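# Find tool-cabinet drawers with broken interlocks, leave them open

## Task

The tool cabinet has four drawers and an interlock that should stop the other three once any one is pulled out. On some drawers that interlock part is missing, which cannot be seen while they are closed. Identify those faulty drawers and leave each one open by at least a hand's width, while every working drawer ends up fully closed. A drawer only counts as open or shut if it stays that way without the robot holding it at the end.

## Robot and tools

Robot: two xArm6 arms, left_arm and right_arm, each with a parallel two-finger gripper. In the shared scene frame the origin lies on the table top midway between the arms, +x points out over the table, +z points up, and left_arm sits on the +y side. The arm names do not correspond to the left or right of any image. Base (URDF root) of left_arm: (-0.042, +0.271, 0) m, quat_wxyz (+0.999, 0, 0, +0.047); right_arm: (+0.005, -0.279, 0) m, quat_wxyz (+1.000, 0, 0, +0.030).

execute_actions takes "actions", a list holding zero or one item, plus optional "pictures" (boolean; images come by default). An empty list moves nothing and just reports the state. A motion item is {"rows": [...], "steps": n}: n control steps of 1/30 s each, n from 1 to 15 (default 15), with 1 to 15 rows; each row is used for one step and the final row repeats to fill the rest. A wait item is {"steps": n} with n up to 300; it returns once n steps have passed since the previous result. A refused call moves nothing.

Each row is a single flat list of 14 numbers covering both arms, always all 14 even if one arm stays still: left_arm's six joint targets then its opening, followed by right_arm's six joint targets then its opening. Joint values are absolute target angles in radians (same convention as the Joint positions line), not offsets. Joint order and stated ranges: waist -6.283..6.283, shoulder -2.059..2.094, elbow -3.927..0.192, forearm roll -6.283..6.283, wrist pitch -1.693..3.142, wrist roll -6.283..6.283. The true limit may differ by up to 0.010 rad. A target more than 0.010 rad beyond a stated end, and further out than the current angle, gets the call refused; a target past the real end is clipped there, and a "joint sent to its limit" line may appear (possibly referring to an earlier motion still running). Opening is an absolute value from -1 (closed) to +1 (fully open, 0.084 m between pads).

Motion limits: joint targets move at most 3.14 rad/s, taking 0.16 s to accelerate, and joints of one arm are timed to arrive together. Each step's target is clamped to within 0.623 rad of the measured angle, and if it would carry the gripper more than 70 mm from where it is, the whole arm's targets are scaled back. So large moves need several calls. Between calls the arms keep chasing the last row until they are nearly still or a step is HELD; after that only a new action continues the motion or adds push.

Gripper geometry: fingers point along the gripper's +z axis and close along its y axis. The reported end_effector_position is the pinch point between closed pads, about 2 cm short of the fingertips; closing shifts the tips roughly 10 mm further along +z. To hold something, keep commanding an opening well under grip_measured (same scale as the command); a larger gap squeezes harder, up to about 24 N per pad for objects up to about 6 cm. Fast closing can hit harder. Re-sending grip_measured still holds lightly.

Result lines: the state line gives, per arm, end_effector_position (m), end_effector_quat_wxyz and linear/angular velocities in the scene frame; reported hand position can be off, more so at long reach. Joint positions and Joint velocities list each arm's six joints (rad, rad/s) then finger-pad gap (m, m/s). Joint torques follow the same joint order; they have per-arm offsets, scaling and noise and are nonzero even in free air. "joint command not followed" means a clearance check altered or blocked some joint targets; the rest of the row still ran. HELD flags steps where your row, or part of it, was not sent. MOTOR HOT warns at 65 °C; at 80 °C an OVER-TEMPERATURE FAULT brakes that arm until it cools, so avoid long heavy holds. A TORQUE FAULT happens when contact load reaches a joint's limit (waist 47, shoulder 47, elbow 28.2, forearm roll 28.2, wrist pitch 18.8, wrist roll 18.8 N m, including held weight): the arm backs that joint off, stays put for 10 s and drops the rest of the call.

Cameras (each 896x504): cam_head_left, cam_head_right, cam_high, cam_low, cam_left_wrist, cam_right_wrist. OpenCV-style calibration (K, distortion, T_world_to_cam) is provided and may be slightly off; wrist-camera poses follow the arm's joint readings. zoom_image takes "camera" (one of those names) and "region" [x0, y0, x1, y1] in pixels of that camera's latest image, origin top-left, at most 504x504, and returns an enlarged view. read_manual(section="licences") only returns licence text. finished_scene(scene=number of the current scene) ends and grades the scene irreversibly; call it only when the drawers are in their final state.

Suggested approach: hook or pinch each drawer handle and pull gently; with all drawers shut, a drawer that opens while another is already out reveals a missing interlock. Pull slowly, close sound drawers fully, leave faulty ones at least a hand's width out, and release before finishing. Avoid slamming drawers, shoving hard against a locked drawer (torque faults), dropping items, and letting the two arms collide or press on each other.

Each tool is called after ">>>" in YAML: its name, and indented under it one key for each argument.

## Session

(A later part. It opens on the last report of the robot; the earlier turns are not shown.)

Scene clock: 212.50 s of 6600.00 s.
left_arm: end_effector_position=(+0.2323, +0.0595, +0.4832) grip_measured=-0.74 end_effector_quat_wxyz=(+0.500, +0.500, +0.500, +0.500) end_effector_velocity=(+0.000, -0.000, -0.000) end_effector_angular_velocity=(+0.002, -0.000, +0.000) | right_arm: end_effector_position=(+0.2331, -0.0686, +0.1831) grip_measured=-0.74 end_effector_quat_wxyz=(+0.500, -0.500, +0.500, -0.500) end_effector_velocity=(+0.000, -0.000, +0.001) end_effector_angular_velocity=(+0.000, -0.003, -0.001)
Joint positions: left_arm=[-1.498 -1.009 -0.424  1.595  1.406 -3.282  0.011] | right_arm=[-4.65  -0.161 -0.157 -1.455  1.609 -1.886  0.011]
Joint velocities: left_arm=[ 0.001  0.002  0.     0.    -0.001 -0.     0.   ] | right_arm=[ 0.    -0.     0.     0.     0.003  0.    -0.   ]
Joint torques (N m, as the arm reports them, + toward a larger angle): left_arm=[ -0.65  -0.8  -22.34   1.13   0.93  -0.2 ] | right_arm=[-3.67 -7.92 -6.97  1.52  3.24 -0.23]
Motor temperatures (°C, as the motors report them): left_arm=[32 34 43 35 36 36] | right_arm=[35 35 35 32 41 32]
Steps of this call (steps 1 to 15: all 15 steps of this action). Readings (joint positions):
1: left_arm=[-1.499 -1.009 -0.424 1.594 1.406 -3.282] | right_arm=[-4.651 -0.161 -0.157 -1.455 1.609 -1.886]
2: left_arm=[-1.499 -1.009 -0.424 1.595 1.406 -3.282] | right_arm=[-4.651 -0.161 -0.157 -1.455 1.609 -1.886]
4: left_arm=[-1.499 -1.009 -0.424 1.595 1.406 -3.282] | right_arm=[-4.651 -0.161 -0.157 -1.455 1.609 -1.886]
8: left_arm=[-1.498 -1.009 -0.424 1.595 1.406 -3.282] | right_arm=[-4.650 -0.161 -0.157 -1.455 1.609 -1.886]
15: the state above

>>> execute_actions:
  actions:
    - {"rows": [[-1.5126,-1.0102,-0.4230,1.5926,1.4202,-3.2808,-1,-4.6500,-0.1612,-0.1568,-1.4548,1.6090,-1.8861,-1],[-1.5344,-1.0123,-0.4219,1.5895,1.4417,-3.2794,-1,-4.6500,-0.1612,-0.1568,-1.4548,1.6090,-1.8861,-1],[-1.5633,-1.0146,-0.4206,1.5853,1.4704,-3.2779,-1,-4.6500,-0.1612,-0.1568,-1.4548,1.6090,-1.8861,-1],[-1.5923,-1.0163,-0.4197,1.5812,1.4991,-3.2768,-1,-4.6500,-0.1612,-0.1568,-1.4548,1.6090,-1.8861,-1],[-1.6213,-1.0175,-0.4191,1.5770,1.5278,-3.2760,-1,-4.6500,-0.1612,-0.1568,-1.4548,1.6090,-1.8861,-1],[-1.6503,-1.0180,-0.4187,1.5729,1.5565,-3.2756,-1,-4.6500,-0.1612,-0.1568,-1.4548,1.6090,-1.8861,-1],[-1.6793,-1.0180,-0.4187,1.5687,1.5851,-3.2756,-1,-4.6500,-0.1612,-0.1568,-1.4548,1.6090,-1.8861,-1],[-1.7083,-1.0175,-0.4191,1.5646,1.6138,-3.2760,-1,-4.6500,-0.1612,-0.1568,-1.4548,1.6090,-1.8861,-1],[-1.7373,-1.0163,-0.4197,1.5604,1.6425,-3.2768,-1,-4.6500,-0.1612,-0.1568,-1.4548,1.6090,-1.8861,-1],[-1.7663,-1.0146,-0.4206,1.5563,1.6712,-3.2779,-1,-4.6500,-0.1612,-0.1568,-1.4548,1.6090,-1.8861,-1],[-1.7952,-1.0123,-0.4219,1.5521,1.6999,-3.2794,-1,-4.6500,-0.1612,-0.1568,-1.4548,1.6090,-1.8861,-1],[-1.8242,-1.0094,-0.4234,1.5480,1.7285,-3.2813,-1,-4.6500,-0.1612,-0.1568,-1.4548,1.6090,-1.8861,-1],[-1.8532,-1.0060,-0.4253,1.5438,1.7572,-3.2836,-1,-4.6500,-0.1612,-0.1568,-1.4548,1.6090,-1.8861,-1],[-1.8822,-1.0020,-0.4275,1.5397,1.7860,-3.2862,-1,-4.6500,-0.1612,-0.1568,-1.4548,1.6090,-1.8861,-1]], "steps": 15}
  pictures: false

>>> execute_actions:
  actions:
    - {"rows": [[-1.8822,-1.0020,-0.4275,1.5397,1.7860,-3.2862,-1,-4.6500,-0.1612,-0.1568,-1.4548,1.6090,-1.8861,-1],[-1.8822,-1.0020,-0.4275,1.5397,1.7860,-3.2862,-1,-4.6500,-0.1612,-0.1568,-1.4548,1.6090,-1.8861,-1],[-1.8822,-1.0020,-0.4275,1.5397,1.7860,-3.2862,-1,-4.6500,-0.1612,-0.1568,-1.4548,1.6090,-1.8861,-1],[-1.8822,-1.0020,-0.4275,1.5397,1.7860,-3.2862,-1,-4.6401,-0.1603,-0.1577,-1.4455,1.6121,-1.8858,-1],[-1.8822,-1.0020,-0.4275,1.5397,1.7860,-3.2862,-1,-4.6401,-0.1603,-0.1577,-1.4455,1.6121,-1.8858,-1],[-1.8822,-1.0020,-0.4275,1.5397,1.7860,-3.2862,-1,-4.6271,-0.1591,-0.1589,-1.4332,1.6161,-1.8854,-1],[-1.8822,-1.0020,-0.4275,1.5397,1.7860,-3.2862,-1,-4.6271,-0.1591,-0.1589,-1.4332,1.6161,-1.8854,-1],[-1.8822,-1.0020,-0.4275,1.5397,1.7860,-3.2862,-1,-4.6141,-0.1579,-0.1603,-1.4209,1.6202,-1.8849,-1],[-1.8822,-1.0020,-0.4275,1.5397,1.7860,-3.2862,-1,-4.6141,-0.1579,-0.1603,-1.4209,1.6202,-1.8849,-1],[-1.8822,-1.0020,-0.4275,1.5397,1.7860,-3.2862,-1,-4.6076,-0.1572,-0.1610,-1.4147,1.6222,-1.8847,-1]], "steps": 15}
  pictures: false

>>> execute_actions:
  actions:
    - {"steps": 6}

Scene clock: 223.87 s of 6600.00 s.
left_arm: end_effector_position=(+0.1909, +0.0594, +0.4828) grip_measured=-0.74 end_effector_quat_wxyz=(+0.500, +0.500, +0.500, +0.500) end_effector_velocity=(-0.117, -0.002, -0.001) end_effector_angular_velocity=(+0.004, -0.000, -0.009) | right_arm: end_effector_position=(+0.2331, -0.0686, +0.1831) grip_measured=-0.74 end_effector_quat_wxyz=(+0.500, -0.500, +0.500, -0.500) end_effector_velocity=(-0.000, +0.000, -0.000) end_effector_angular_velocity=(+0.001, +0.001, +0.001)
Joint positions: left_arm=[-1.801 -1.011 -0.423  1.552  1.706 -3.281  0.011] | right_arm=[-4.65  -0.161 -0.157 -1.455  1.609 -1.886  0.011]
Joint velocities: left_arm=[-0.841  0.078 -0.04  -0.121  0.823 -0.05   0.   ] | right_arm=[-0.     0.    -0.    -0.    -0.002  0.    -0.   ]
Joint torques (N m, as the arm reports them, + toward a larger angle): left_arm=[  0.1    0.93 -19.3    0.29   0.27  -0.18] | right_arm=[-3.43 -8.01 -7.29  1.34  3.04 -0.04]
Motor temperatures (°C, as the motors report them): left_arm=[32 34 42 35 36 36] | right_arm=[35 35 35 32 42 32]
Steps of this call (steps 1 to 15: the robot went on to your last target; steps 16 to 90: nothing new was sent; then 7.87 s passed at rest; steps 91 to 105: all 15 steps of this action). Readings (joint positions):
91: left_arm=[-1.498 -1.009 -0.424 1.595 1.406 -3.282] | right_arm=[-4.650 -0.161 -0.157 -1.455 1.609 -1.886]
92: left_arm=[-1.501 -1.009 -0.424 1.594 1.410 -3.282] | right_arm=[-4.650 -0.161 -0.157 -1.455 1.609 -1.886]
94: left_arm=[-1.520 -1.010 -0.423 1.592 1.429 -3.280] | right_arm=[-4.650 -0.161 -0.157 -1.455 1.609 -1.886]
98: left_arm=[-1.605 -1.016 -0.420 1.579 1.513 -3.277] | right_arm=[-4.650 -0.161 -0.157 -1.455 1.609 -1.886]
105: the state above

Scene clock: 224.37 s of 6600.00 s.
left_arm: end_effector_position=(+0.1795, +0.0595, +0.4828) grip_measured=-0.74 end_effector_quat_wxyz=(+0.500, +0.500, +0.500, +0.500) end_effector_velocity=(-0.000, +0.001, -0.001) end_effector_angular_velocity=(+0.001, +0.000, +0.001) | right_arm: end_effector_position=(+0.2254, -0.0686, +0.1831) grip_measured=-0.74 end_effector_quat_wxyz=(+0.500, -0.500, +0.500, -0.500) end_effector_velocity=(-0.005, +0.000, +0.000) end_effector_angular_velocity=(+0.001, +0.001, -0.000)
Joint positions: left_arm=[-1.882 -1.002 -0.427  1.54   1.785 -3.286  0.011] | right_arm=[-4.609 -0.157 -0.161 -1.416  1.622 -1.885  0.011]
Joint velocities: left_arm=[-0.003 -0.001  0.002 -0.001  0.004 -0.    -0.   ] | right_arm=[ 0.027  0.003 -0.005  0.026  0.008  0.001  0.   ]
Joint torques (N m, as the arm reports them, + toward a larger angle): left_arm=[ -1.31   0.27 -19.28   0.55   0.94  -0.23] | right_arm=[-3.75 -7.89 -7.32  1.26  2.92 -0.2 ]
Motor temperatures (°C, as the motors report them): left_arm=[32 34 42 35 36 36] | right_arm=[35 35 35 32 42 32]
Steps of this call (steps 1 to 15: all 15 steps of this action). Readings (joint positions):
1: left_arm=[-1.827 -1.008 -0.424 1.548 1.732 -3.282] | right_arm=[-4.650 -0.161 -0.157 -1.455 1.609 -1.886]
2: left_arm=[-1.848 -1.006 -0.426 1.545 1.752 -3.284] | right_arm=[-4.650 -0.161 -0.157 -1.455 1.609 -1.886]
4: left_arm=[-1.871 -1.003 -0.427 1.541 1.774 -3.285] | right_arm=[-4.650 -0.161 -0.157 -1.455 1.609 -1.886]
8: left_arm=[-1.880 -1.002 -0.427 1.540 1.784 -3.286] | right_arm=[-4.637 -0.160 -0.158 -1.442 1.613 -1.886]
15: the state above

Scene clock: 224.57 s of 6600.00 s.
left_arm: end_effector_position=(+0.1794, +0.0595, +0.4828) grip_measured=-0.74 end_effector_quat_wxyz=(+0.500, +0.500, +0.500, +0.500) end_effector_velocity=(-0.000, +0.000, +0.000) end_effector_angular_velocity=(-0.001, +0.000, -0.001) | right_arm: end_effector_position=(+0.2251, -0.0686, +0.1831) grip_measured=-0.74 end_effector_quat_wxyz=(+0.500, -0.500, +0.500, -0.500) end_effector_velocity=(-0.000, -0.000, -0.000) end_effector_angular_velocity=(-0.000, +0.001, -0.000)
Joint positions: left_arm=[-1.882 -1.002 -0.427  1.54   1.786 -3.286  0.011] | right_arm=[-4.608 -0.157 -0.161 -1.415  1.622 -1.885  0.011]
Joint velocities: left_arm=[-0.    -0.001 -0.     0.    -0.    -0.     0.   ] | right_arm=[ 0.001  0.     0.     0.001 -0.     0.001  0.   ]
Joint torques (N m, as the arm reports them, + toward a larger angle): left_arm=[ -1.04   0.29 -19.07   0.53   0.96  -0.16] | right_arm=[-3.39 -7.57 -7.36  1.13  2.85 -0.2 ]
Motor temperatures (°C, as the motors report them): left_arm=[32 34 42 35 36 36] | right_arm=[35 35 35 32 42 32]
Steps of this call (steps 1 to 6: the robot went on to your last target). Readings (joint positions):
1: left_arm=[-1.882 -1.002 -0.427 1.540 1.786 -3.286] | right_arm=[-4.609 -0.157 -0.161 -1.416 1.622 -1.885]
2: left_arm=[-1.882 -1.002 -0.427 1.540 1.786 -3.286] | right_arm=[-4.608 -0.157 -0.161 -1.415 1.622 -1.885]
4: left_arm=[-1.882 -1.002 -0.427 1.540 1.786 -3.286] | right_arm=[-4.608 -0.157 -0.161 -1.415 1.622 -1.885]
6: the state above
camera_calibration (this result's frames):
cam_left_wrist: T_world_to_cam=[[0.00556135, -0.0000320841, 0.999985, -0.452701], [-0.0130195, -0.999915, 0.0000403252, 0.123727], [0.9999, -0.0130195, -0.0055613, -0.044101], [0, 0, 0, 1]] pos_world=[0.048225, 0.123128, 0.452444]
cam_right_wrist: T_world_to_cam=[[-0.0125016, -0.00871676, -0.999884, 0.216973], [0.00394178, 0.999954, -0.00876665, 0.135021], [0.999914, -0.00405092, -0.0124667, -0.0903028], [0, 0, 0, 1]] pos_world=[0.0924753, -0.13349, 0.217005]

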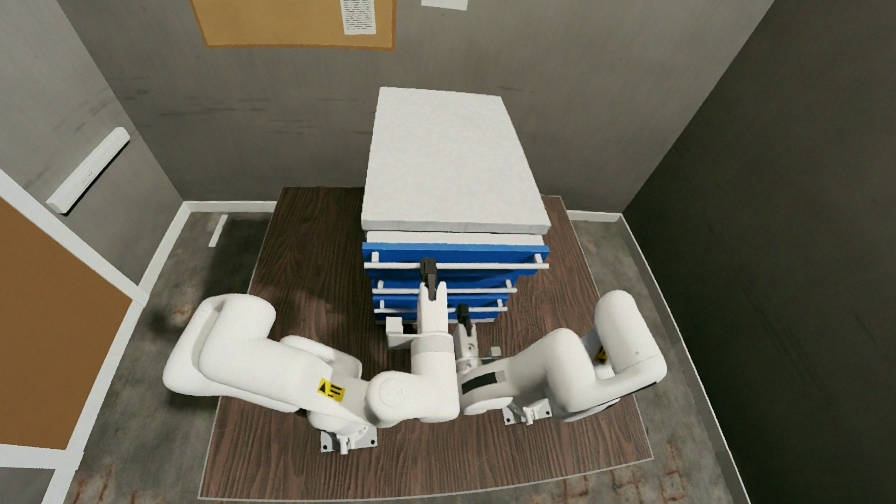

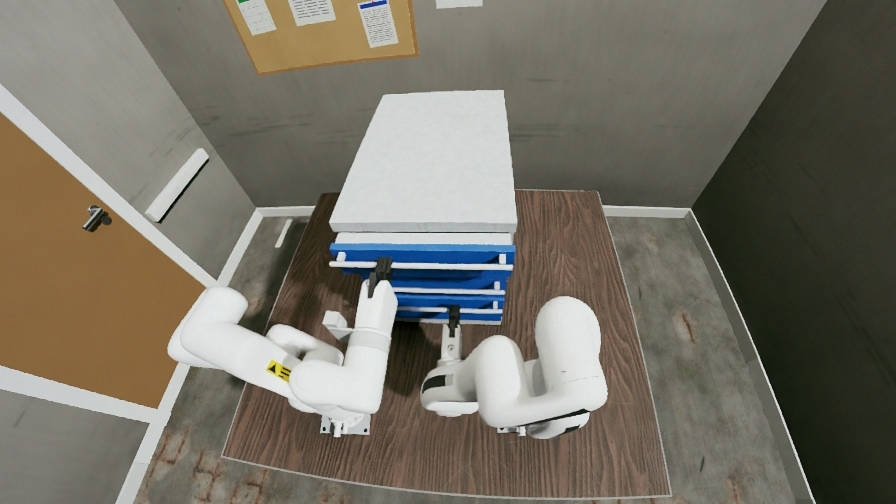

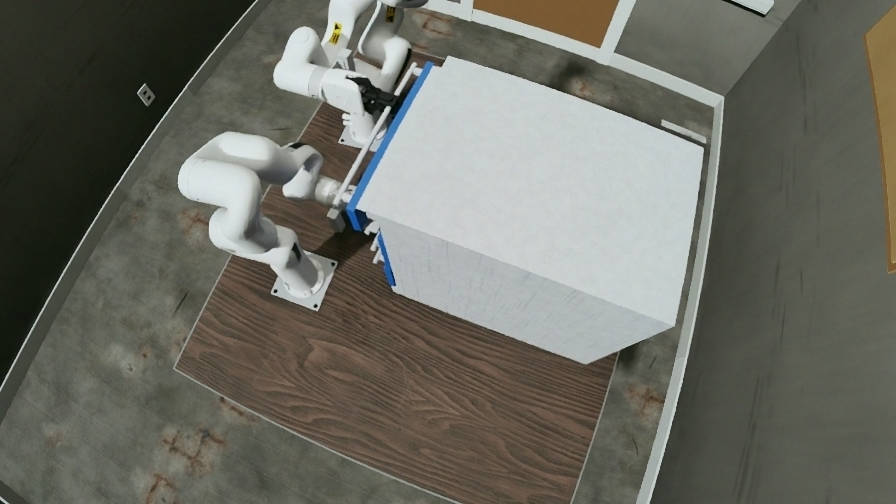

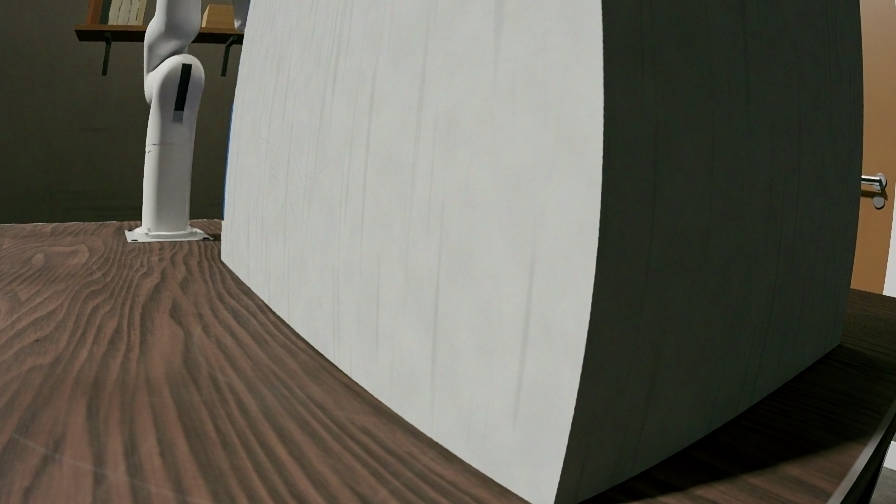

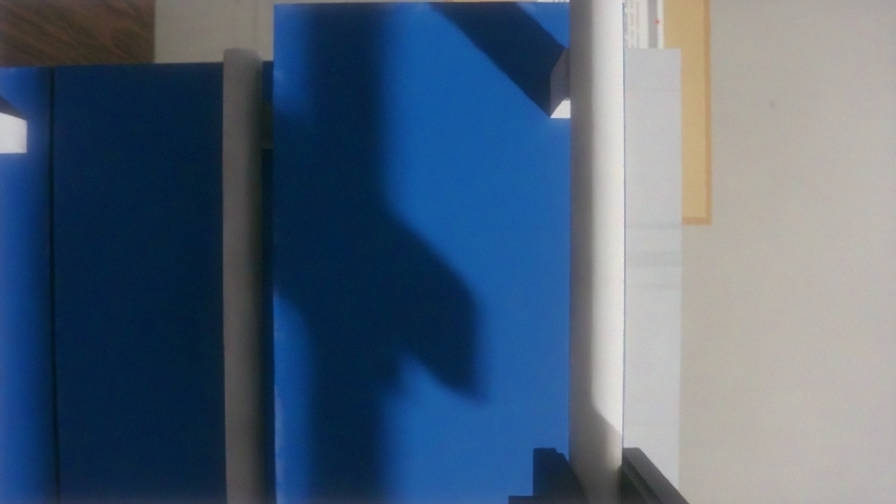

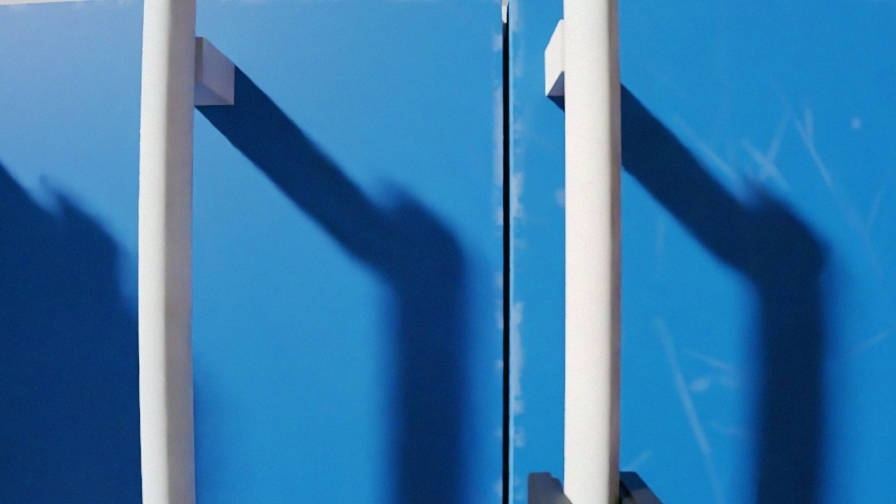

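>>> execute_actions:
  actions:
    - {"rows": [[-1.8822,-1.0020,-0.4275,1.5397,1.7860,-3.2862,-1,-4.5880,-0.1550,-0.1635,-1.3962,1.6282,-1.8839,-1],[-1.8822,-1.0020,-0.4275,1.5397,1.7860,-3.2862,-1,-4.5620,-0.1516,-0.1671,-1.3716,1.6363,-1.8827,-1],[-1.8822,-1.0020,-0.4275,1.5397,1.7860,-3.2862,-1,-4.5360,-0.1478,-0.1712,-1.3469,1.6444,-1.8813,-1],[-1.8822,-1.0020,-0.4275,1.5397,1.7860,-3.2862,-1,-4.5110,-0.1436,-0.1759,-1.3231,1.6521,-1.8799,-1],[-1.8822,-1.0020,-0.4275,1.5397,1.7860,-3.2862,-1,-4.4864,-0.1390,-0.1809,-1.2998,1.6596,-1.8784,-1],[-1.8822,-1.0020,-0.4275,1.5397,1.7860,-3.2862,-1,-4.4623,-0.1342,-0.1865,-1.2768,1.6670,-1.8769,-1],[-1.8822,-1.0020,-0.4275,1.5397,1.7860,-3.2862,-1,-4.4384,-0.1290,-0.1924,-1.2541,1.6744,-1.8753,-1],[-1.8822,-1.0020,-0.4275,1.5397,1.7860,-3.2862,-1,-4.4150,-0.1234,-0.1988,-1.2317,1.6815,-1.8737,-1],[-1.8822,-1.0020,-0.4275,1.5397,1.7860,-3.2862,-1,-4.3920,-0.1176,-0.2055,-1.2098,1.6886,-1.8720,-1]], "steps": 12}
  pictures: false

>>> execute_actions:
  actions:
    - {"rows": [[-1.8532,-1.0060,-0.4253,1.5438,1.7572,-3.2836,-1,-4.3920,-0.1176,-0.2055,-1.2098,1.6886,-1.8720,-1],[-1.8242,-1.0094,-0.4234,1.5480,1.7285,-3.2813,-1,-4.3920,-0.1176,-0.2055,-1.2098,1.6886,-1.8720,-1],[-1.7952,-1.0123,-0.4219,1.5521,1.6999,-3.2794,-1,-4.3920,-0.1176,-0.2055,-1.2098,1.6886,-1.8720,-1],[-1.7663,-1.0146,-0.4206,1.5563,1.6712,-3.2779,-1,-4.3920,-0.1176,-0.2055,-1.2098,1.6886,-1.8720,-1],[-1.7373,-1.0163,-0.4197,1.5604,1.6425,-3.2768,-1,-4.3920,-0.1176,-0.2055,-1.2098,1.6886,-1.8720,-1],[-1.7083,-1.0175,-0.4191,1.5646,1.6138,-3.2760,-1,-4.3920,-0.1176,-0.2055,-1.2098,1.6886,-1.8720,-1],[-1.6793,-1.0180,-0.4187,1.5687,1.5851,-3.2756,-1,-4.3920,-0.1176,-0.2055,-1.2098,1.6886,-1.8720,-1],[-1.6503,-1.0180,-0.4187,1.5729,1.5565,-3.2756,-1,-4.3920,-0.1176,-0.2055,-1.2098,1.6886,-1.8720,-1],[-1.6213,-1.0175,-0.4191,1.5770,1.5278,-3.2760,-1,-4.3920,-0.1176,-0.2055,-1.2098,1.6886,-1.8720,-1],[-1.5923,-1.0163,-0.4197,1.5812,1.4991,-3.2768,-1,-4.3920,-0.1176,-0.2055,-1.2098,1.6886,-1.8720,-1],[-1.5633,-1.0146,-0.4206,1.5853,1.4704,-3.2779,-1,-4.3920,-0.1176,-0.2055,-1.2098,1.6886,-1.8720,-1],[-1.5344,-1.0123,-0.4219,1.5895,1.4417,-3.2794,-1,-4.3920,-0.1176,-0.2055,-1.2098,1.6886,-1.8720,-1],[-1.5199,-1.0109,-0.4226,1.5915,1.4274,-3.2803,-1,-4.3920,-0.1176,-0.2055,-1.2098,1.6886,-1.8720,-1],[-1.5054,-1.0094,-0.4234,1.5936,1.4131,-3.2813,-1,-4.3920,-0.1176,-0.2055,-1.2098,1.6886,-1.8720,-1],[-1.4981,-1.0086,-0.4239,1.5946,1.4059,-3.2818,-1,-4.3920,-0.1176,-0.2055,-1.2098,1.6886,-1.8720,-1]], "steps": 15}
  pictures: false

>>> execute_actions:
  actions:
    - {"steps": 10}
  pictures: false

>>> execute_actions:
  actions:
    - {"rows": [[-1.5126,-1.0102,-0.4230,1.5926,1.4202,-3.2808,-1,-4.3920,-0.1176,-0.2055,-1.2098,1.6886,-1.8720,-1],[-1.5126,-1.0102,-0.4230,1.5926,1.4202,-3.2808,-1,-4.3920,-0.1176,-0.2055,-1.2098,1.6886,-1.8720,-1],[-1.5271,-1.0116,-0.4222,1.5905,1.4346,-3.2799,-1,-4.3920,-0.1176,-0.2055,-1.2098,1.6886,-1.8720,-1],[-1.5271,-1.0116,-0.4222,1.5905,1.4346,-3.2799,-1,-4.3920,-0.1176,-0.2055,-1.2098,1.6886,-1.8720,-1],[-1.5416,-1.0129,-0.4215,1.5884,1.4489,-3.2790,-1,-4.3920,-0.1176,-0.2055,-1.2098,1.6886,-1.8720,-1],[-1.5416,-1.0129,-0.4215,1.5884,1.4489,-3.2790,-1,-4.3920,-0.1176,-0.2055,-1.2098,1.6886,-1.8720,-1],[-1.5561,-1.0141,-0.4209,1.5864,1.4633,-3.2783,-1,-4.3920,-0.1176,-0.2055,-1.2098,1.6886,-1.8720,-1]], "steps": 15}

Scene clock: 237.63 s of 6600.00 s.
left_arm: end_effector_position=(+0.1794, +0.0596, +0.4829) grip_measured=-0.74 end_effector_quat_wxyz=(+0.500, +0.500, +0.500, +0.500) end_effector_velocity=(-0.000, -0.000, -0.000) end_effector_angular_velocity=(+0.001, +0.000, -0.001) | right_arm: end_effector_position=(+0.1866, -0.0685, +0.1831) grip_measured=-0.74 end_effector_quat_wxyz=(+0.500, -0.500, +0.500, -0.500) end_effector_velocity=(-0.086, +0.000, -0.000) end_effector_angular_velocity=(-0.003, +0.001, +0.009)
Joint positions: left_arm=[-1.882 -1.002 -0.427  1.54   1.786 -3.286  0.011] | right_arm=[-4.417 -0.123 -0.198 -1.234  1.681 -1.874  0.011]
Joint velocities: left_arm=[ 0.    -0.     0.    -0.    -0.002  0.001  0.   ] | right_arm=[ 0.401  0.088 -0.102  0.376  0.12   0.026 -0.   ]
Joint torques (N m, as the arm reports them, + toward a larger angle): left_arm=[ -1.26  -0.02 -19.18   0.48   1.18  -0.3 ] | right_arm=[-7.51 -8.47 -7.88 -0.73  1.85 -0.38]
Motor temperatures (°C, as the motors report them): left_arm=[32 34 42 35 35 36] | right_arm=[35 35 35 32 42 32]
Steps of this call (steps 1 to 15: the robot went on to your last target; steps 16 to 90: nothing new was sent; then 9.67 s passed at rest; steps 91 to 102: all 12 steps of this action). Readings (joint positions):
91: left_arm=[-1.882 -1.002 -0.427 1.540 1.786 -3.286] | right_arm=[-4.607 -0.157 -0.161 -1.414 1.622 -1.885]
92: left_arm=[-1.882 -1.002 -0.427 1.540 1.786 -3.286] | right_arm=[-4.603 -0.157 -0.162 -1.410 1.624 -1.884]
94: left_arm=[-1.882 -1.002 -0.427 1.540 1.786 -3.286] | right_arm=[-4.582 -0.154 -0.165 -1.389 1.631 -1.883]
98: left_arm=[-1.882 -1.002 -0.427 1.540 1.786 -3.286] | right_arm=[-4.501 -0.141 -0.178 -1.313 1.656 -1.879]
102: the state above

Scene clock: 238.13 s of 6600.00 s.
left_arm: end_effector_position=(+0.2227, +0.0585, +0.4830) grip_measured=-0.74 end_effector_quat_wxyz=(+0.501, +0.501, +0.499, +0.499) end_effector_velocity=(+0.093, -0.006, +0.000) end_effector_angular_velocity=(+0.004, -0.002, -0.025) | right_arm: end_effector_position=(+0.1812, -0.0684, +0.1831) grip_measured=-0.74 end_effector_quat_wxyz=(+0.500, -0.500, +0.500, -0.500) end_effector_velocity=(-0.001, +0.000, +0.000) end_effector_angular_velocity=(+0.001, +0.001, +0.001)
Joint positions: left_arm=[-1.565 -1.014 -0.421  1.585  1.469 -3.279  0.012] | right_arm=[-4.392 -0.118 -0.205 -1.21   1.689 -1.872  0.011]
Joint velocities: left_arm=[ 0.691  0.045 -0.024  0.102 -0.708 -0.027  0.   ] | right_arm=[ 0.002  0.    -0.001  0.001  0.     0.     0.   ]
Joint torques (N m, as the arm reports them, + toward a larger angle): left_arm=[  5.73   1.77 -19.85   0.48   2.83  -0.19] | right_arm=[-1.84 -8.1  -8.88  0.3   1.69 -0.28]
Motor temperatures (°C, as the motors report them): left_arm=[32 34 42 35 35 36] | right_arm=[35 35 35 32 42 32]
Steps of this call (steps 1 to 15: all 15 steps of this action). Readings (joint positions):
1: left_arm=[-1.882 -1.002 -0.427 1.540 1.785 -3.286] | right_arm=[-4.407 -0.121 -0.201 -1.224 1.684 -1.873]
2: left_arm=[-1.877 -1.003 -0.427 1.540 1.780 -3.286] | right_arm=[-4.401 -0.120 -0.202 -1.218 1.686 -1.873]
4: left_arm=[-1.850 -1.006 -0.425 1.544 1.754 -3.283] | right_arm=[-4.396 -0.118 -0.204 -1.213 1.688 -1.872]
8: left_arm=[-1.756 -1.015 -0.421 1.558 1.661 -3.278] | right_arm=[-4.393 -0.118 -0.205 -1.210 1.689 -1.872]
15: the state above

Scene clock: 238.47 s of 6600.00 s.
left_arm: end_effector_position=(+0.2315, +0.0586, +0.4830) grip_measured=-0.74 end_effector_quat_wxyz=(+0.501, +0.501, +0.499, +0.499) end_effector_velocity=(+0.001, +0.001, -0.000) end_effector_angular_velocity=(+0.000, -0.001, +0.003) | right_arm: end_effector_position=(+0.1811, -0.0684, +0.1831) grip_measured=-0.74 end_effector_quat_wxyz=(+0.500, -0.500, +0.500, -0.500) end_effector_velocity=(+0.000, +0.000, +0.000) end_effector_angular_velocity=(+0.000, -0.001, +0.000)
Joint positions: left_arm=[-1.502 -1.009 -0.424  1.594  1.405 -3.282  0.012] | right_arm=[-4.392 -0.118 -0.205 -1.21   1.689 -1.872  0.011]
Joint velocities: left_arm=[ 0.009 -0.     0.     0.001 -0.006 -0.001  0.   ] | right_arm=[-0.    -0.    -0.    -0.     0.001  0.    -0.   ]
Joint torques (N m, as the arm reports them, + toward a larger angle): left_arm=[ 13.77   2.87 -19.75   0.58   4.24  -0.32] | right_arm=[-0.89 -8.37 -9.34  0.32  1.46 -0.22]
Motor temperatures (°C, as the motors report them): left_arm=[32 34 42 35 35 36] | right_arm=[35 35 35 32 42 32]
Steps of this call (steps 1 to 10: the robot went on to your last target). Readings (joint positions):
1: left_arm=[-1.544 -1.012 -0.422 1.588 1.447 -3.280] | right_arm=[-4.392 -0.118 -0.205 -1.210 1.689 -1.872]
2: left_arm=[-1.528 -1.011 -0.423 1.590 1.431 -3.280] | right_arm=[-4.392 -0.118 -0.205 -1.210 1.689 -1.872]
4: left_arm=[-1.510 -1.010 -0.424 1.593 1.414 -3.281] | right_arm=[-4.392 -0.118 -0.205 -1.210 1.689 -1.872]
8: left_arm=[-1.502 -1.009 -0.424 1.594 1.406 -3.282] | right_arm=[-4.392 -0.118 -0.205 -1.210 1.689 -1.872]
10: the state above

Scene clock: 238.97 s of 6600.00 s.
left_arm: end_effector_position=(+0.2243, +0.0592, +0.4829) grip_measured=-0.74 end_effector_quat_wxyz=(+0.500, +0.500, +0.499, +0.500) end_effector_velocity=(-0.002, +0.001, +0.001) end_effector_angular_velocity=(-0.004, +0.001, +0.002) | right_arm: end_effector_position=(+0.1811, -0.0683, +0.1831) grip_measured=-0.74 end_effector_quat_wxyz=(+0.500, -0.500, +0.500, -0.500) end_effector_velocity=(-0.000, -0.000, -0.001) end_effector_angular_velocity=(-0.001, +0.002, +0.001)
Joint positions: left_arm=[-1.555 -1.013 -0.421  1.587  1.461 -3.278  0.012] | right_arm=[-4.392 -0.118 -0.205 -1.21   1.689 -1.872  0.011]
Joint velocities: left_arm=[-0.013 -0.006  0.001 -0.003  0.014  0.001 -0.   ] | right_arm=[ 0.     0.     0.     0.    -0.002 -0.001 -0.   ]
Joint torques (N m, as the arm reports them, + toward a larger angle): left_arm=[  7.03  -4.87 -18.5   -0.76   6.27  -0.19] | right_arm=[-1.39 -8.36 -9.66 -0.27  1.45 -0.08]
Motor temperatures (°C, as the motors report them): left_arm=[32 34 42 35 35 36] | right_arm=[35 35 35 32 42 32]
Steps of this call (steps 1 to 15: all 15 steps of this action). Readings (joint positions):
1: left_arm=[-1.502 -1.009 -0.424 1.594 1.405 -3.282] | right_arm=[-4.392 -0.118 -0.205 -1.210 1.689 -1.872]
2: left_arm=[-1.504 -1.009 -0.424 1.594 1.408 -3.282] | right_arm=[-4.392 -0.118 -0.205 -1.210 1.689 -1.872]
4: left_arm=[-1.511 -1.009 -0.424 1.594 1.416 -3.281] | right_arm=[-4.392 -0.118 -0.205 -1.210 1.689 -1.872]
8: left_arm=[-1.535 -1.010 -0.422 1.590 1.442 -3.280] | right_arm=[-4.392 -0.118 -0.205 -1.210 1.689 -1.872]
15: the state above
camera_calibration (this result's frames):
cam_left_wrist: T_world_to_cam=[[0.00456971, -0.000651064, 0.999989, -0.452796], [-0.0138122, -0.999904, -0.00058789, 0.124418], [0.999894, -0.0138093, -0.00457826, -0.0894469], [0, 0, 0, 1]] pos_world=[0.0932251, 0.122876, 0.452455]
cam_right_wrist: T_world_to_cam=[[-0.01252, -0.00883016, -0.999883, 0.216417], [0.00323591, 0.999955, -0.00887132, 0.135077], [0.999916, -0.0033466, -0.0124909, -0.0462603], [0, 0, 0, 1]] pos_world=[0.0485288, -0.133315, 0.217012]

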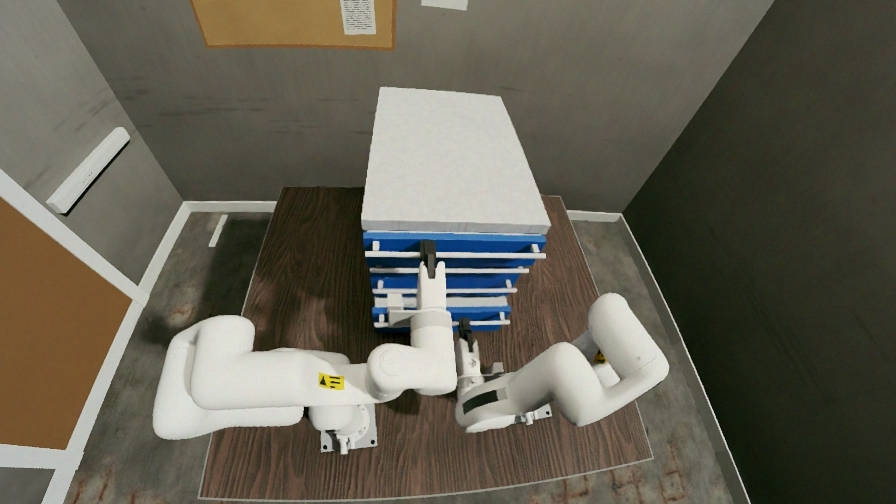

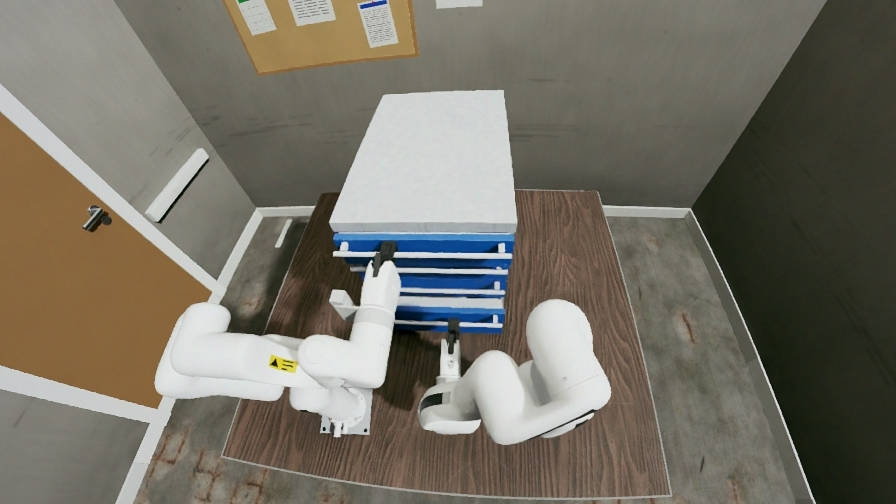

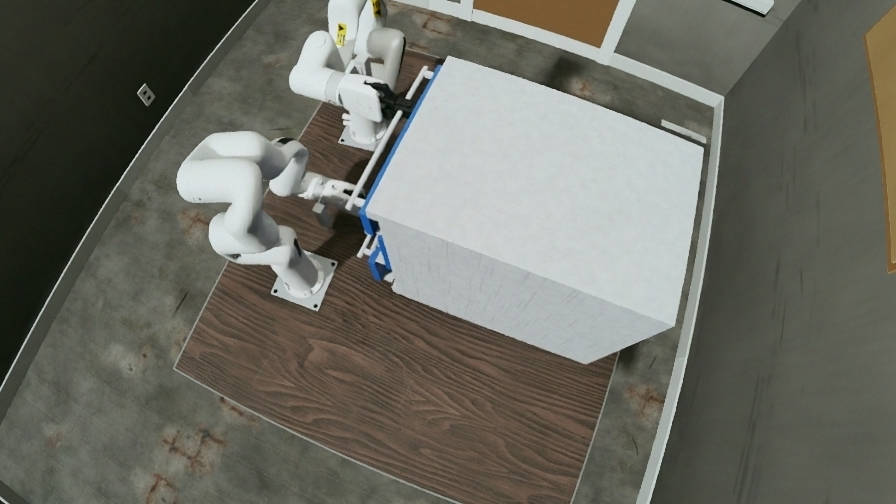

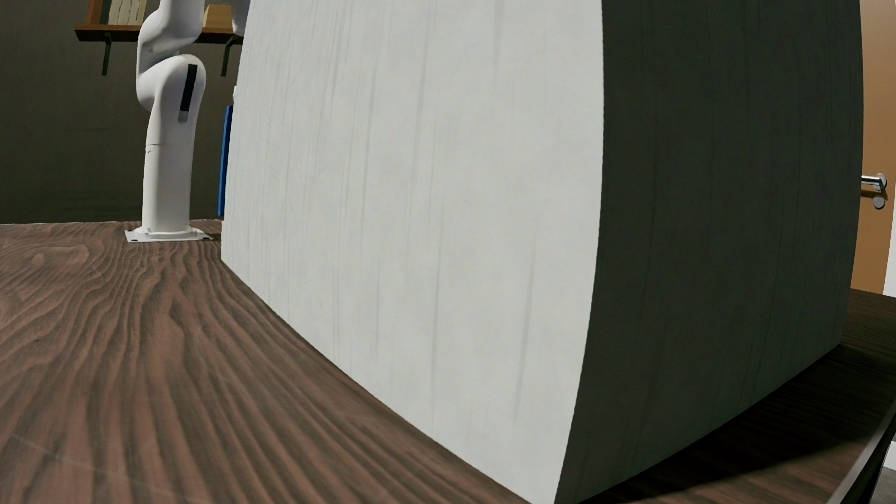

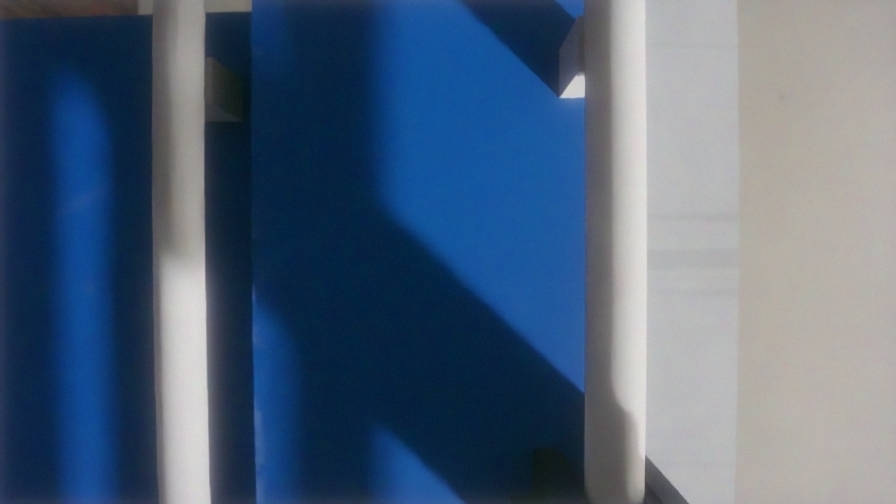

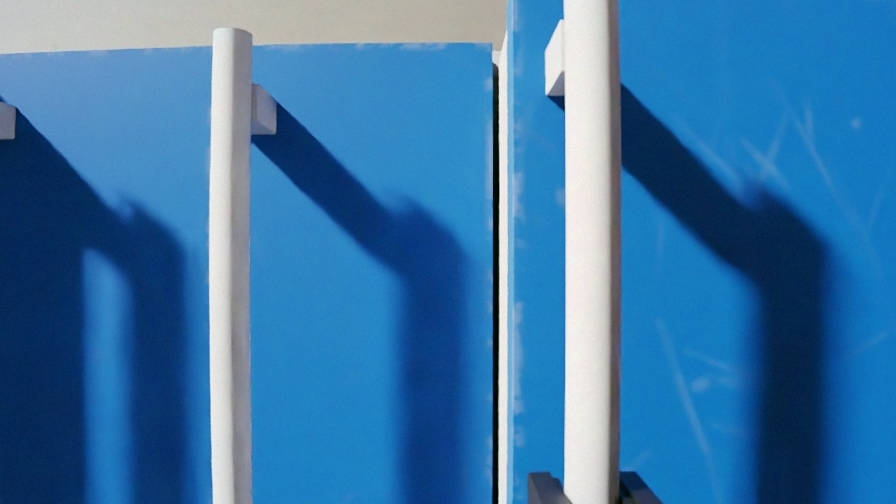

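>>> execute_actions:
  actions: []

Scene clock: 253.07 s of 6600.00 s.
left_arm: end_effector_position=(+0.2242, +0.0592, +0.4830) grip_measured=-0.74 end_effector_quat_wxyz=(+0.501, +0.500, +0.499, +0.500) end_effector_velocity=(+0.000, +0.000, +0.000) end_effector_angular_velocity=(-0.000, -0.000, +0.001) | right_arm: end_effector_position=(+0.1810, -0.0682, +0.1831) grip_measured=-0.74 end_effector_quat_wxyz=(+0.500, -0.500, +0.500, -0.500) end_effector_velocity=(+0.000, -0.000, -0.000) end_effector_angular_velocity=(-0.001, -0.001, -0.000)
Joint positions: left_arm=[-1.556 -1.014 -0.421  1.586  1.462 -3.278  0.012] | right_arm=[-4.392 -0.118 -0.205 -1.21   1.689 -1.872  0.011]
Joint velocities: left_arm=[ 0.     0.    -0.    -0.     0.001 -0.     0.   ] | right_arm=[-0.    -0.     0.001  0.     0.    -0.     0.   ]
Joint torques (N m, as the arm reports them, + toward a larger angle): left_arm=[  7.56  -5.42 -18.63  -0.82   6.53  -0.22] | right_arm=[  0.06  -8.49 -10.48  -0.61   1.13  -0.15]
Motor temperatures (°C, as the motors report them): left_arm=[32 34 41 35 37 36] | right_arm=[35 35 35 32 41 32]
Steps of this call (steps 1 to 15: the robot went on to your last target; steps 16 to 90: nothing new was sent; then 11.10 s passed at rest). Readings (joint positions):
1: left_arm=[-1.555 -1.013 -0.421 1.587 1.462 -3.278] | right_arm=[-4.392 -0.118 -0.205 -1.210 1.689 -1.872]
2: left_arm=[-1.556 -1.013 -0.421 1.587 1.462 -3.278] | right_arm=[-4.392 -0.118 -0.205 -1.210 1.689 -1.872]
4: left_arm=[-1.556 -1.014 -0.421 1.587 1.462 -3.278] | right_arm=[-4.392 -0.118 -0.205 -1.210 1.689 -1.872]
8: left_arm=[-1.556 -1.014 -0.421 1.587 1.462 -3.278] | right_arm=[-4.392 -0.118 -0.205 -1.210 1.689 -1.872]
90: the state above
All arms were judged still, so your last target was given up. Only a new action makes them travel on or press farther. Fingers that are still opening or closing keep moving.
camera_calibration (this result's frames):
cam_left_wrist: T_world_to_cam=[[0.00493712, 0.0000909165, 0.999988, -0.452948], [-0.0142481, -0.999898, 0.000161254, 0.124219], [0.999886, -0.0142487, -0.00493533, -0.0890489], [0, 0, 0, 1]] pos_world=[0.0930449, 0.122979, 0.452483]
cam_right_wrist: T_world_to_cam=[[-0.0126489, -0.00865713, -0.999883, 0.216454], [0.00302113, 0.999958, -0.008696, 0.134976], [0.999915, -0.00313077, -0.0126222, -0.0461822], [0, 0, 0, 1]] pos_world=[0.0485084, -0.133241, 0.21702]

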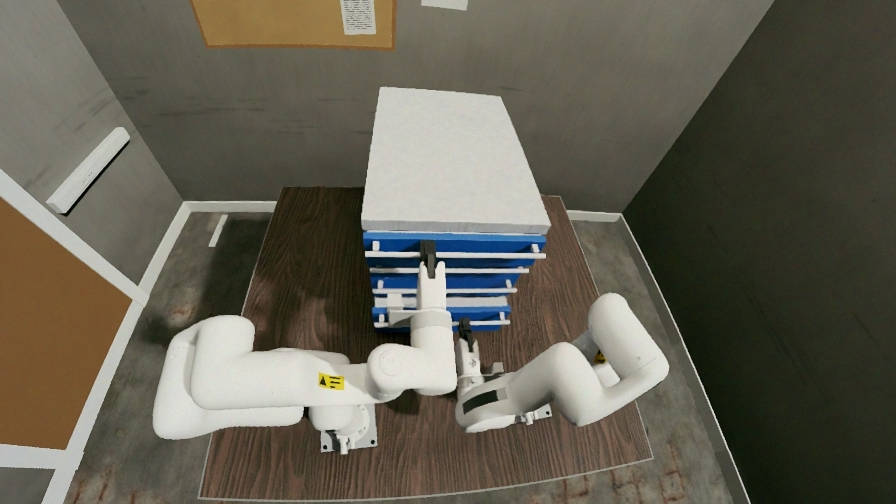

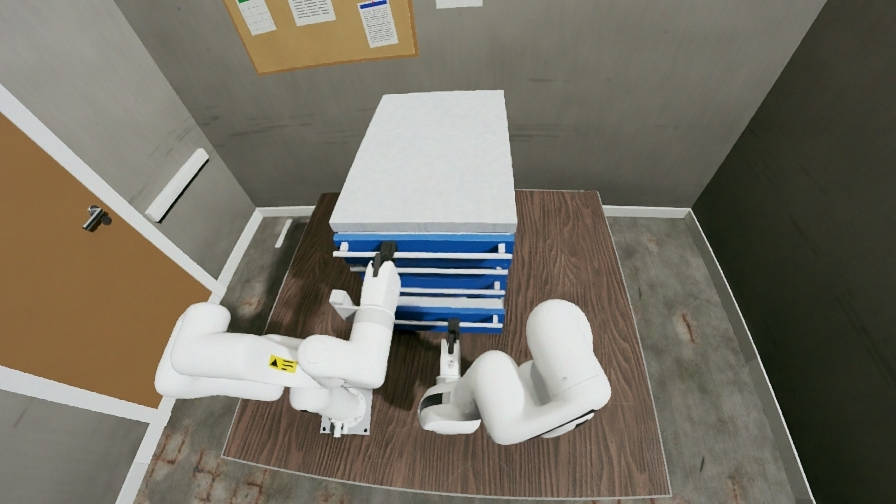

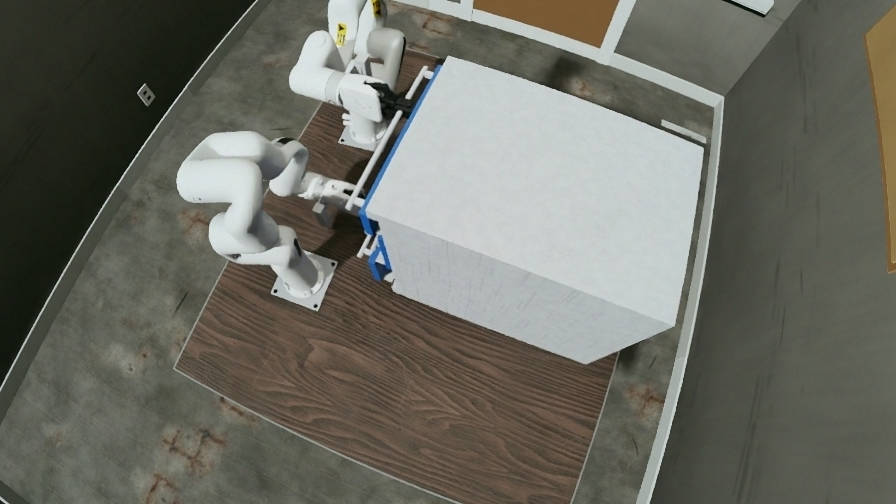

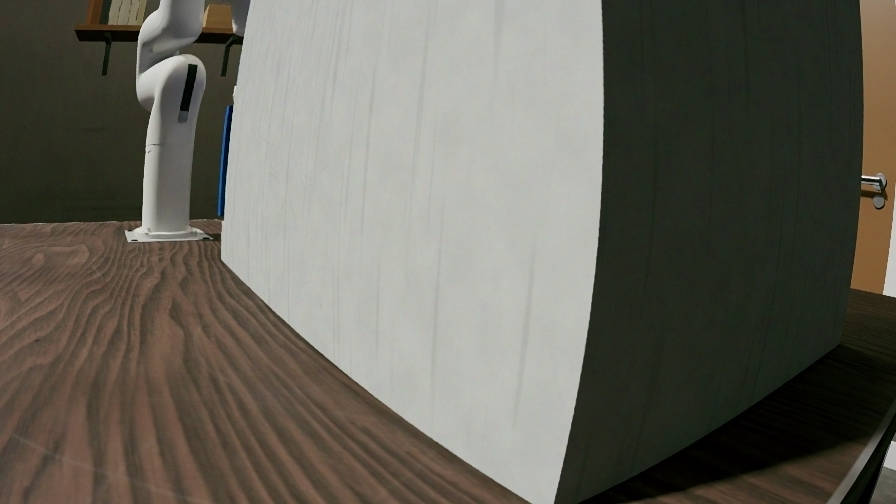

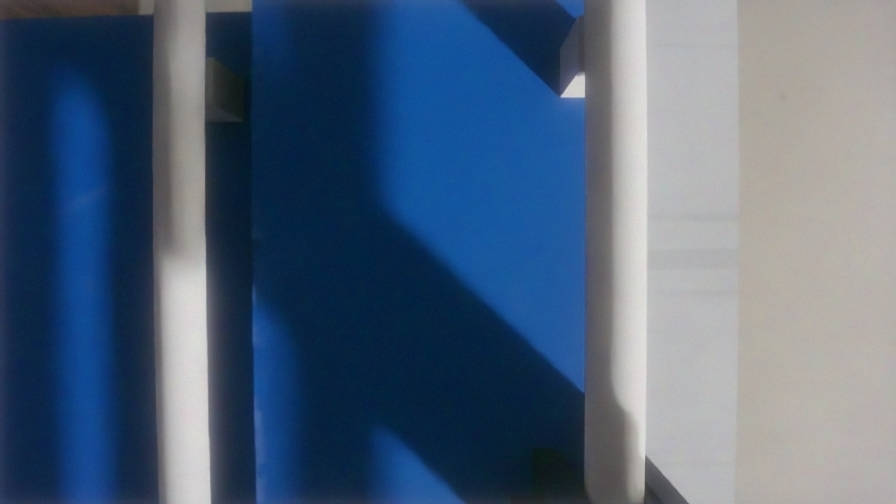

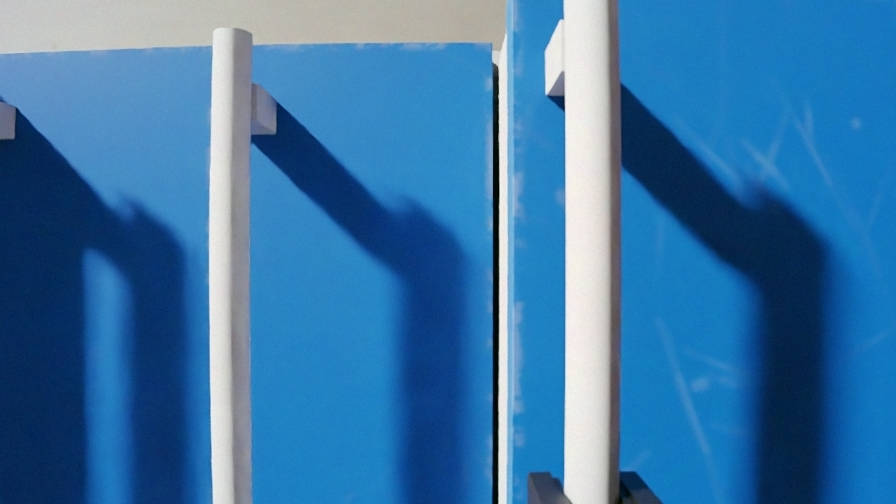

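>>> execute_actions:
  actions:
    - {"rows": [[-1.5833,-1.0158,-0.4199,1.5825,1.4901,-3.2771,-1,-4.4150,-0.1234,-0.1988,-1.2317,1.6815,-1.8737,-1],[-1.6105,-1.0171,-0.4193,1.5786,1.5170,-3.2763,-1,-4.4384,-0.1290,-0.1924,-1.2541,1.6744,-1.8753,-1],[-1.6376,-1.0178,-0.4188,1.5747,1.5439,-3.2758,-1,-4.4623,-0.1342,-0.1865,-1.2768,1.6670,-1.8769,-1],[-1.6648,-1.0181,-0.4187,1.5708,1.5708,-3.2756,-1,-4.4864,-0.1390,-0.1809,-1.2998,1.6596,-1.8784,-1],[-1.6648,-1.0181,-0.4187,1.5708,1.5708,-3.2756,-1,-4.5110,-0.1436,-0.1759,-1.3231,1.6521,-1.8799,-1],[-1.6648,-1.0181,-0.4187,1.5708,1.5708,-3.2756,-1,-4.5360,-0.1478,-0.1712,-1.3469,1.6444,-1.8813,-1],[-1.6648,-1.0181,-0.4187,1.5708,1.5708,-3.2756,-1,-4.5620,-0.1516,-0.1671,-1.3716,1.6363,-1.8827,-1],[-1.6648,-1.0181,-0.4187,1.5708,1.5708,-3.2756,-1,-4.5880,-0.1550,-0.1635,-1.3962,1.6282,-1.8839,-1],[-1.6648,-1.0181,-0.4187,1.5708,1.5708,-3.2756,-1,-4.6141,-0.1579,-0.1603,-1.4209,1.6202,-1.8849,-1],[-1.6648,-1.0181,-0.4187,1.5708,1.5708,-3.2756,-1,-4.6271,-0.1591,-0.1589,-1.4332,1.6161,-1.8854,-1],[-1.6648,-1.0181,-0.4187,1.5708,1.5708,-3.2756,-1,-4.6401,-0.1603,-0.1577,-1.4455,1.6121,-1.8858,-1],[-1.6648,-1.0181,-0.4187,1.5708,1.5708,-3.2756,-1,-4.6460,-0.1608,-0.1572,-1.4510,1.6103,-1.8860,-1],[-1.6648,-1.0181,-0.4187,1.5708,1.5708,-3.2756,-1,-4.6531,-0.1614,-0.1565,-1.4578,1.6080,-1.8862,-1]], "steps": 15}
  pictures: false

Scene clock: 259.30 s of 6600.00 s.
left_arm: end_effector_position=(+0.2094, +0.0592, +0.4829) grip_measured=-0.74 end_effector_quat_wxyz=(+0.500, +0.500, +0.500, +0.500) end_effector_velocity=(-0.001, +0.000, +0.000) end_effector_angular_velocity=(-0.001, +0.001, -0.001) | right_arm: end_effector_position=(+0.2302, -0.0681, +0.1831) grip_measured=-0.74 end_effector_quat_wxyz=(+0.500, -0.500, +0.500, -0.500) end_effector_velocity=(+0.050, -0.000, +0.000) end_effector_angular_velocity=(+0.000, +0.001, +0.001)
Joint positions: left_arm=[-1.664 -1.018 -0.419  1.571  1.569 -3.276  0.012] | right_arm=[-4.635 -0.159 -0.159 -1.441  1.613 -1.886  0.011]
Joint velocities: left_arm=[-0.006 -0.001 -0.    -0.002  0.005  0.     0.   ] | right_arm=[-0.264 -0.027  0.027 -0.251 -0.083 -0.01   0.   ]
Joint torques (N m, as the arm reports them, + toward a larger angle): left_arm=[  7.22  -5.15 -18.07  -0.98   6.8   -0.28] | right_arm=[  0.91  -7.29 -10.42   0.11   1.69  -0.26]
Motor temperatures (°C, as the motors report them): left_arm=[32 34 41 35 37 36] | right_arm=[35 36 35 32 41 32]
Steps of this call (steps 1 to 90: nothing new was sent; then 2.73 s passed at rest; steps 91 to 105: all 15 steps of this action). Readings (joint positions):
91: left_arm=[-1.557 -1.014 -0.421 1.586 1.463 -3.278] | right_arm=[-4.392 -0.118 -0.205 -1.210 1.688 -1.872]
92: left_arm=[-1.561 -1.014 -0.421 1.586 1.468 -3.278] | right_arm=[-4.396 -0.119 -0.204 -1.214 1.687 -1.872]
94: left_arm=[-1.587 -1.016 -0.420 1.582 1.493 -3.277] | right_arm=[-4.418 -0.124 -0.198 -1.235 1.680 -1.874]
98: left_arm=[-1.650 -1.018 -0.419 1.573 1.554 -3.276] | right_arm=[-4.498 -0.141 -0.179 -1.311 1.656 -1.879]
105: the state above

>>> execute_actions:
  actions:
    - {"rows": [[-1.6648,-1.0181,-0.4187,1.5708,1.5708,-3.2756,-0.5,-4.6531,-0.1614,-0.1565,-1.4578,1.6080,-1.8862,-1],[-1.6648,-1.0181,-0.4187,1.5708,1.5708,-3.2756,-0.2,-4.6531,-0.1614,-0.1565,-1.4578,1.6080,-1.8862,-1],[-1.6648,-1.0181,-0.4187,1.5708,1.5708,-3.2756,0.1,-4.6531,-0.1614,-0.1565,-1.4578,1.6080,-1.8862,-1]], "steps": 8}
  pictures: false

Scene clock: 262.33 s of 6600.00 s.
left_arm: end_effector_position=(+0.2102, +0.0615, +0.4815) grip_measured=+0.04 end_effector_quat_wxyz=(+0.498, +0.499, +0.502, +0.502) end_effector_velocity=(-0.004, -0.009, +0.010) end_effector_angular_velocity=(-0.014, -0.011, -0.034) | right_arm: end_effector_position=(+0.2337, -0.0685, +0.1831) grip_measured=-0.74 end_effector_quat_wxyz=(+0.500, -0.500, +0.500, -0.500) end_effector_velocity=(+0.000, +0.000, +0.000) end_effector_angular_velocity=(+0.001, -0.001, -0.000)
Joint positions: left_arm=[-1.663 -1.019 -0.416  1.569  1.575 -3.276  0.046] | right_arm=[-4.653 -0.161 -0.157 -1.458  1.608 -1.886  0.011]
Joint velocities: left_arm=[-0.01   0.004 -0.018  0.014 -0.023  0.     0.031] | right_arm=[-0.     0.    -0.001 -0.     0.001  0.    -0.   ]
Joint torques (N m, as the arm reports them, + toward a larger angle): left_arm=[ -0.92  -0.54 -22.42   1.7    0.88  -0.21] | right_arm=[-9.12 -6.98 -7.57  0.02  2.64 -0.15]
Motor temperatures (°C, as the motors report them): left_arm=[32 34 41 35 37 36] | right_arm=[35 35 35 32 41 32]
Steps of this call (steps 1 to 30: the robot went on to your last target; steps 31 to 83: nothing new was sent; steps 84 to 91: all 8 steps of this action). Readings (joint positions):
84: left_arm=[-1.665 -1.018 -0.419 1.571 1.569 -3.276] | right_arm=[-4.653 -0.161 -0.157 -1.458 1.608 -1.886]
85: left_arm=[-1.665 -1.018 -0.419 1.570 1.571 -3.276] | right_arm=[-4.653 -0.161 -0.157 -1.458 1.608 -1.886]
87: left_arm=[-1.662 -1.020 -0.415 1.568 1.577 -3.276] | right_arm=[-4.653 -0.161 -0.157 -1.458 1.608 -1.886]
91: the state above


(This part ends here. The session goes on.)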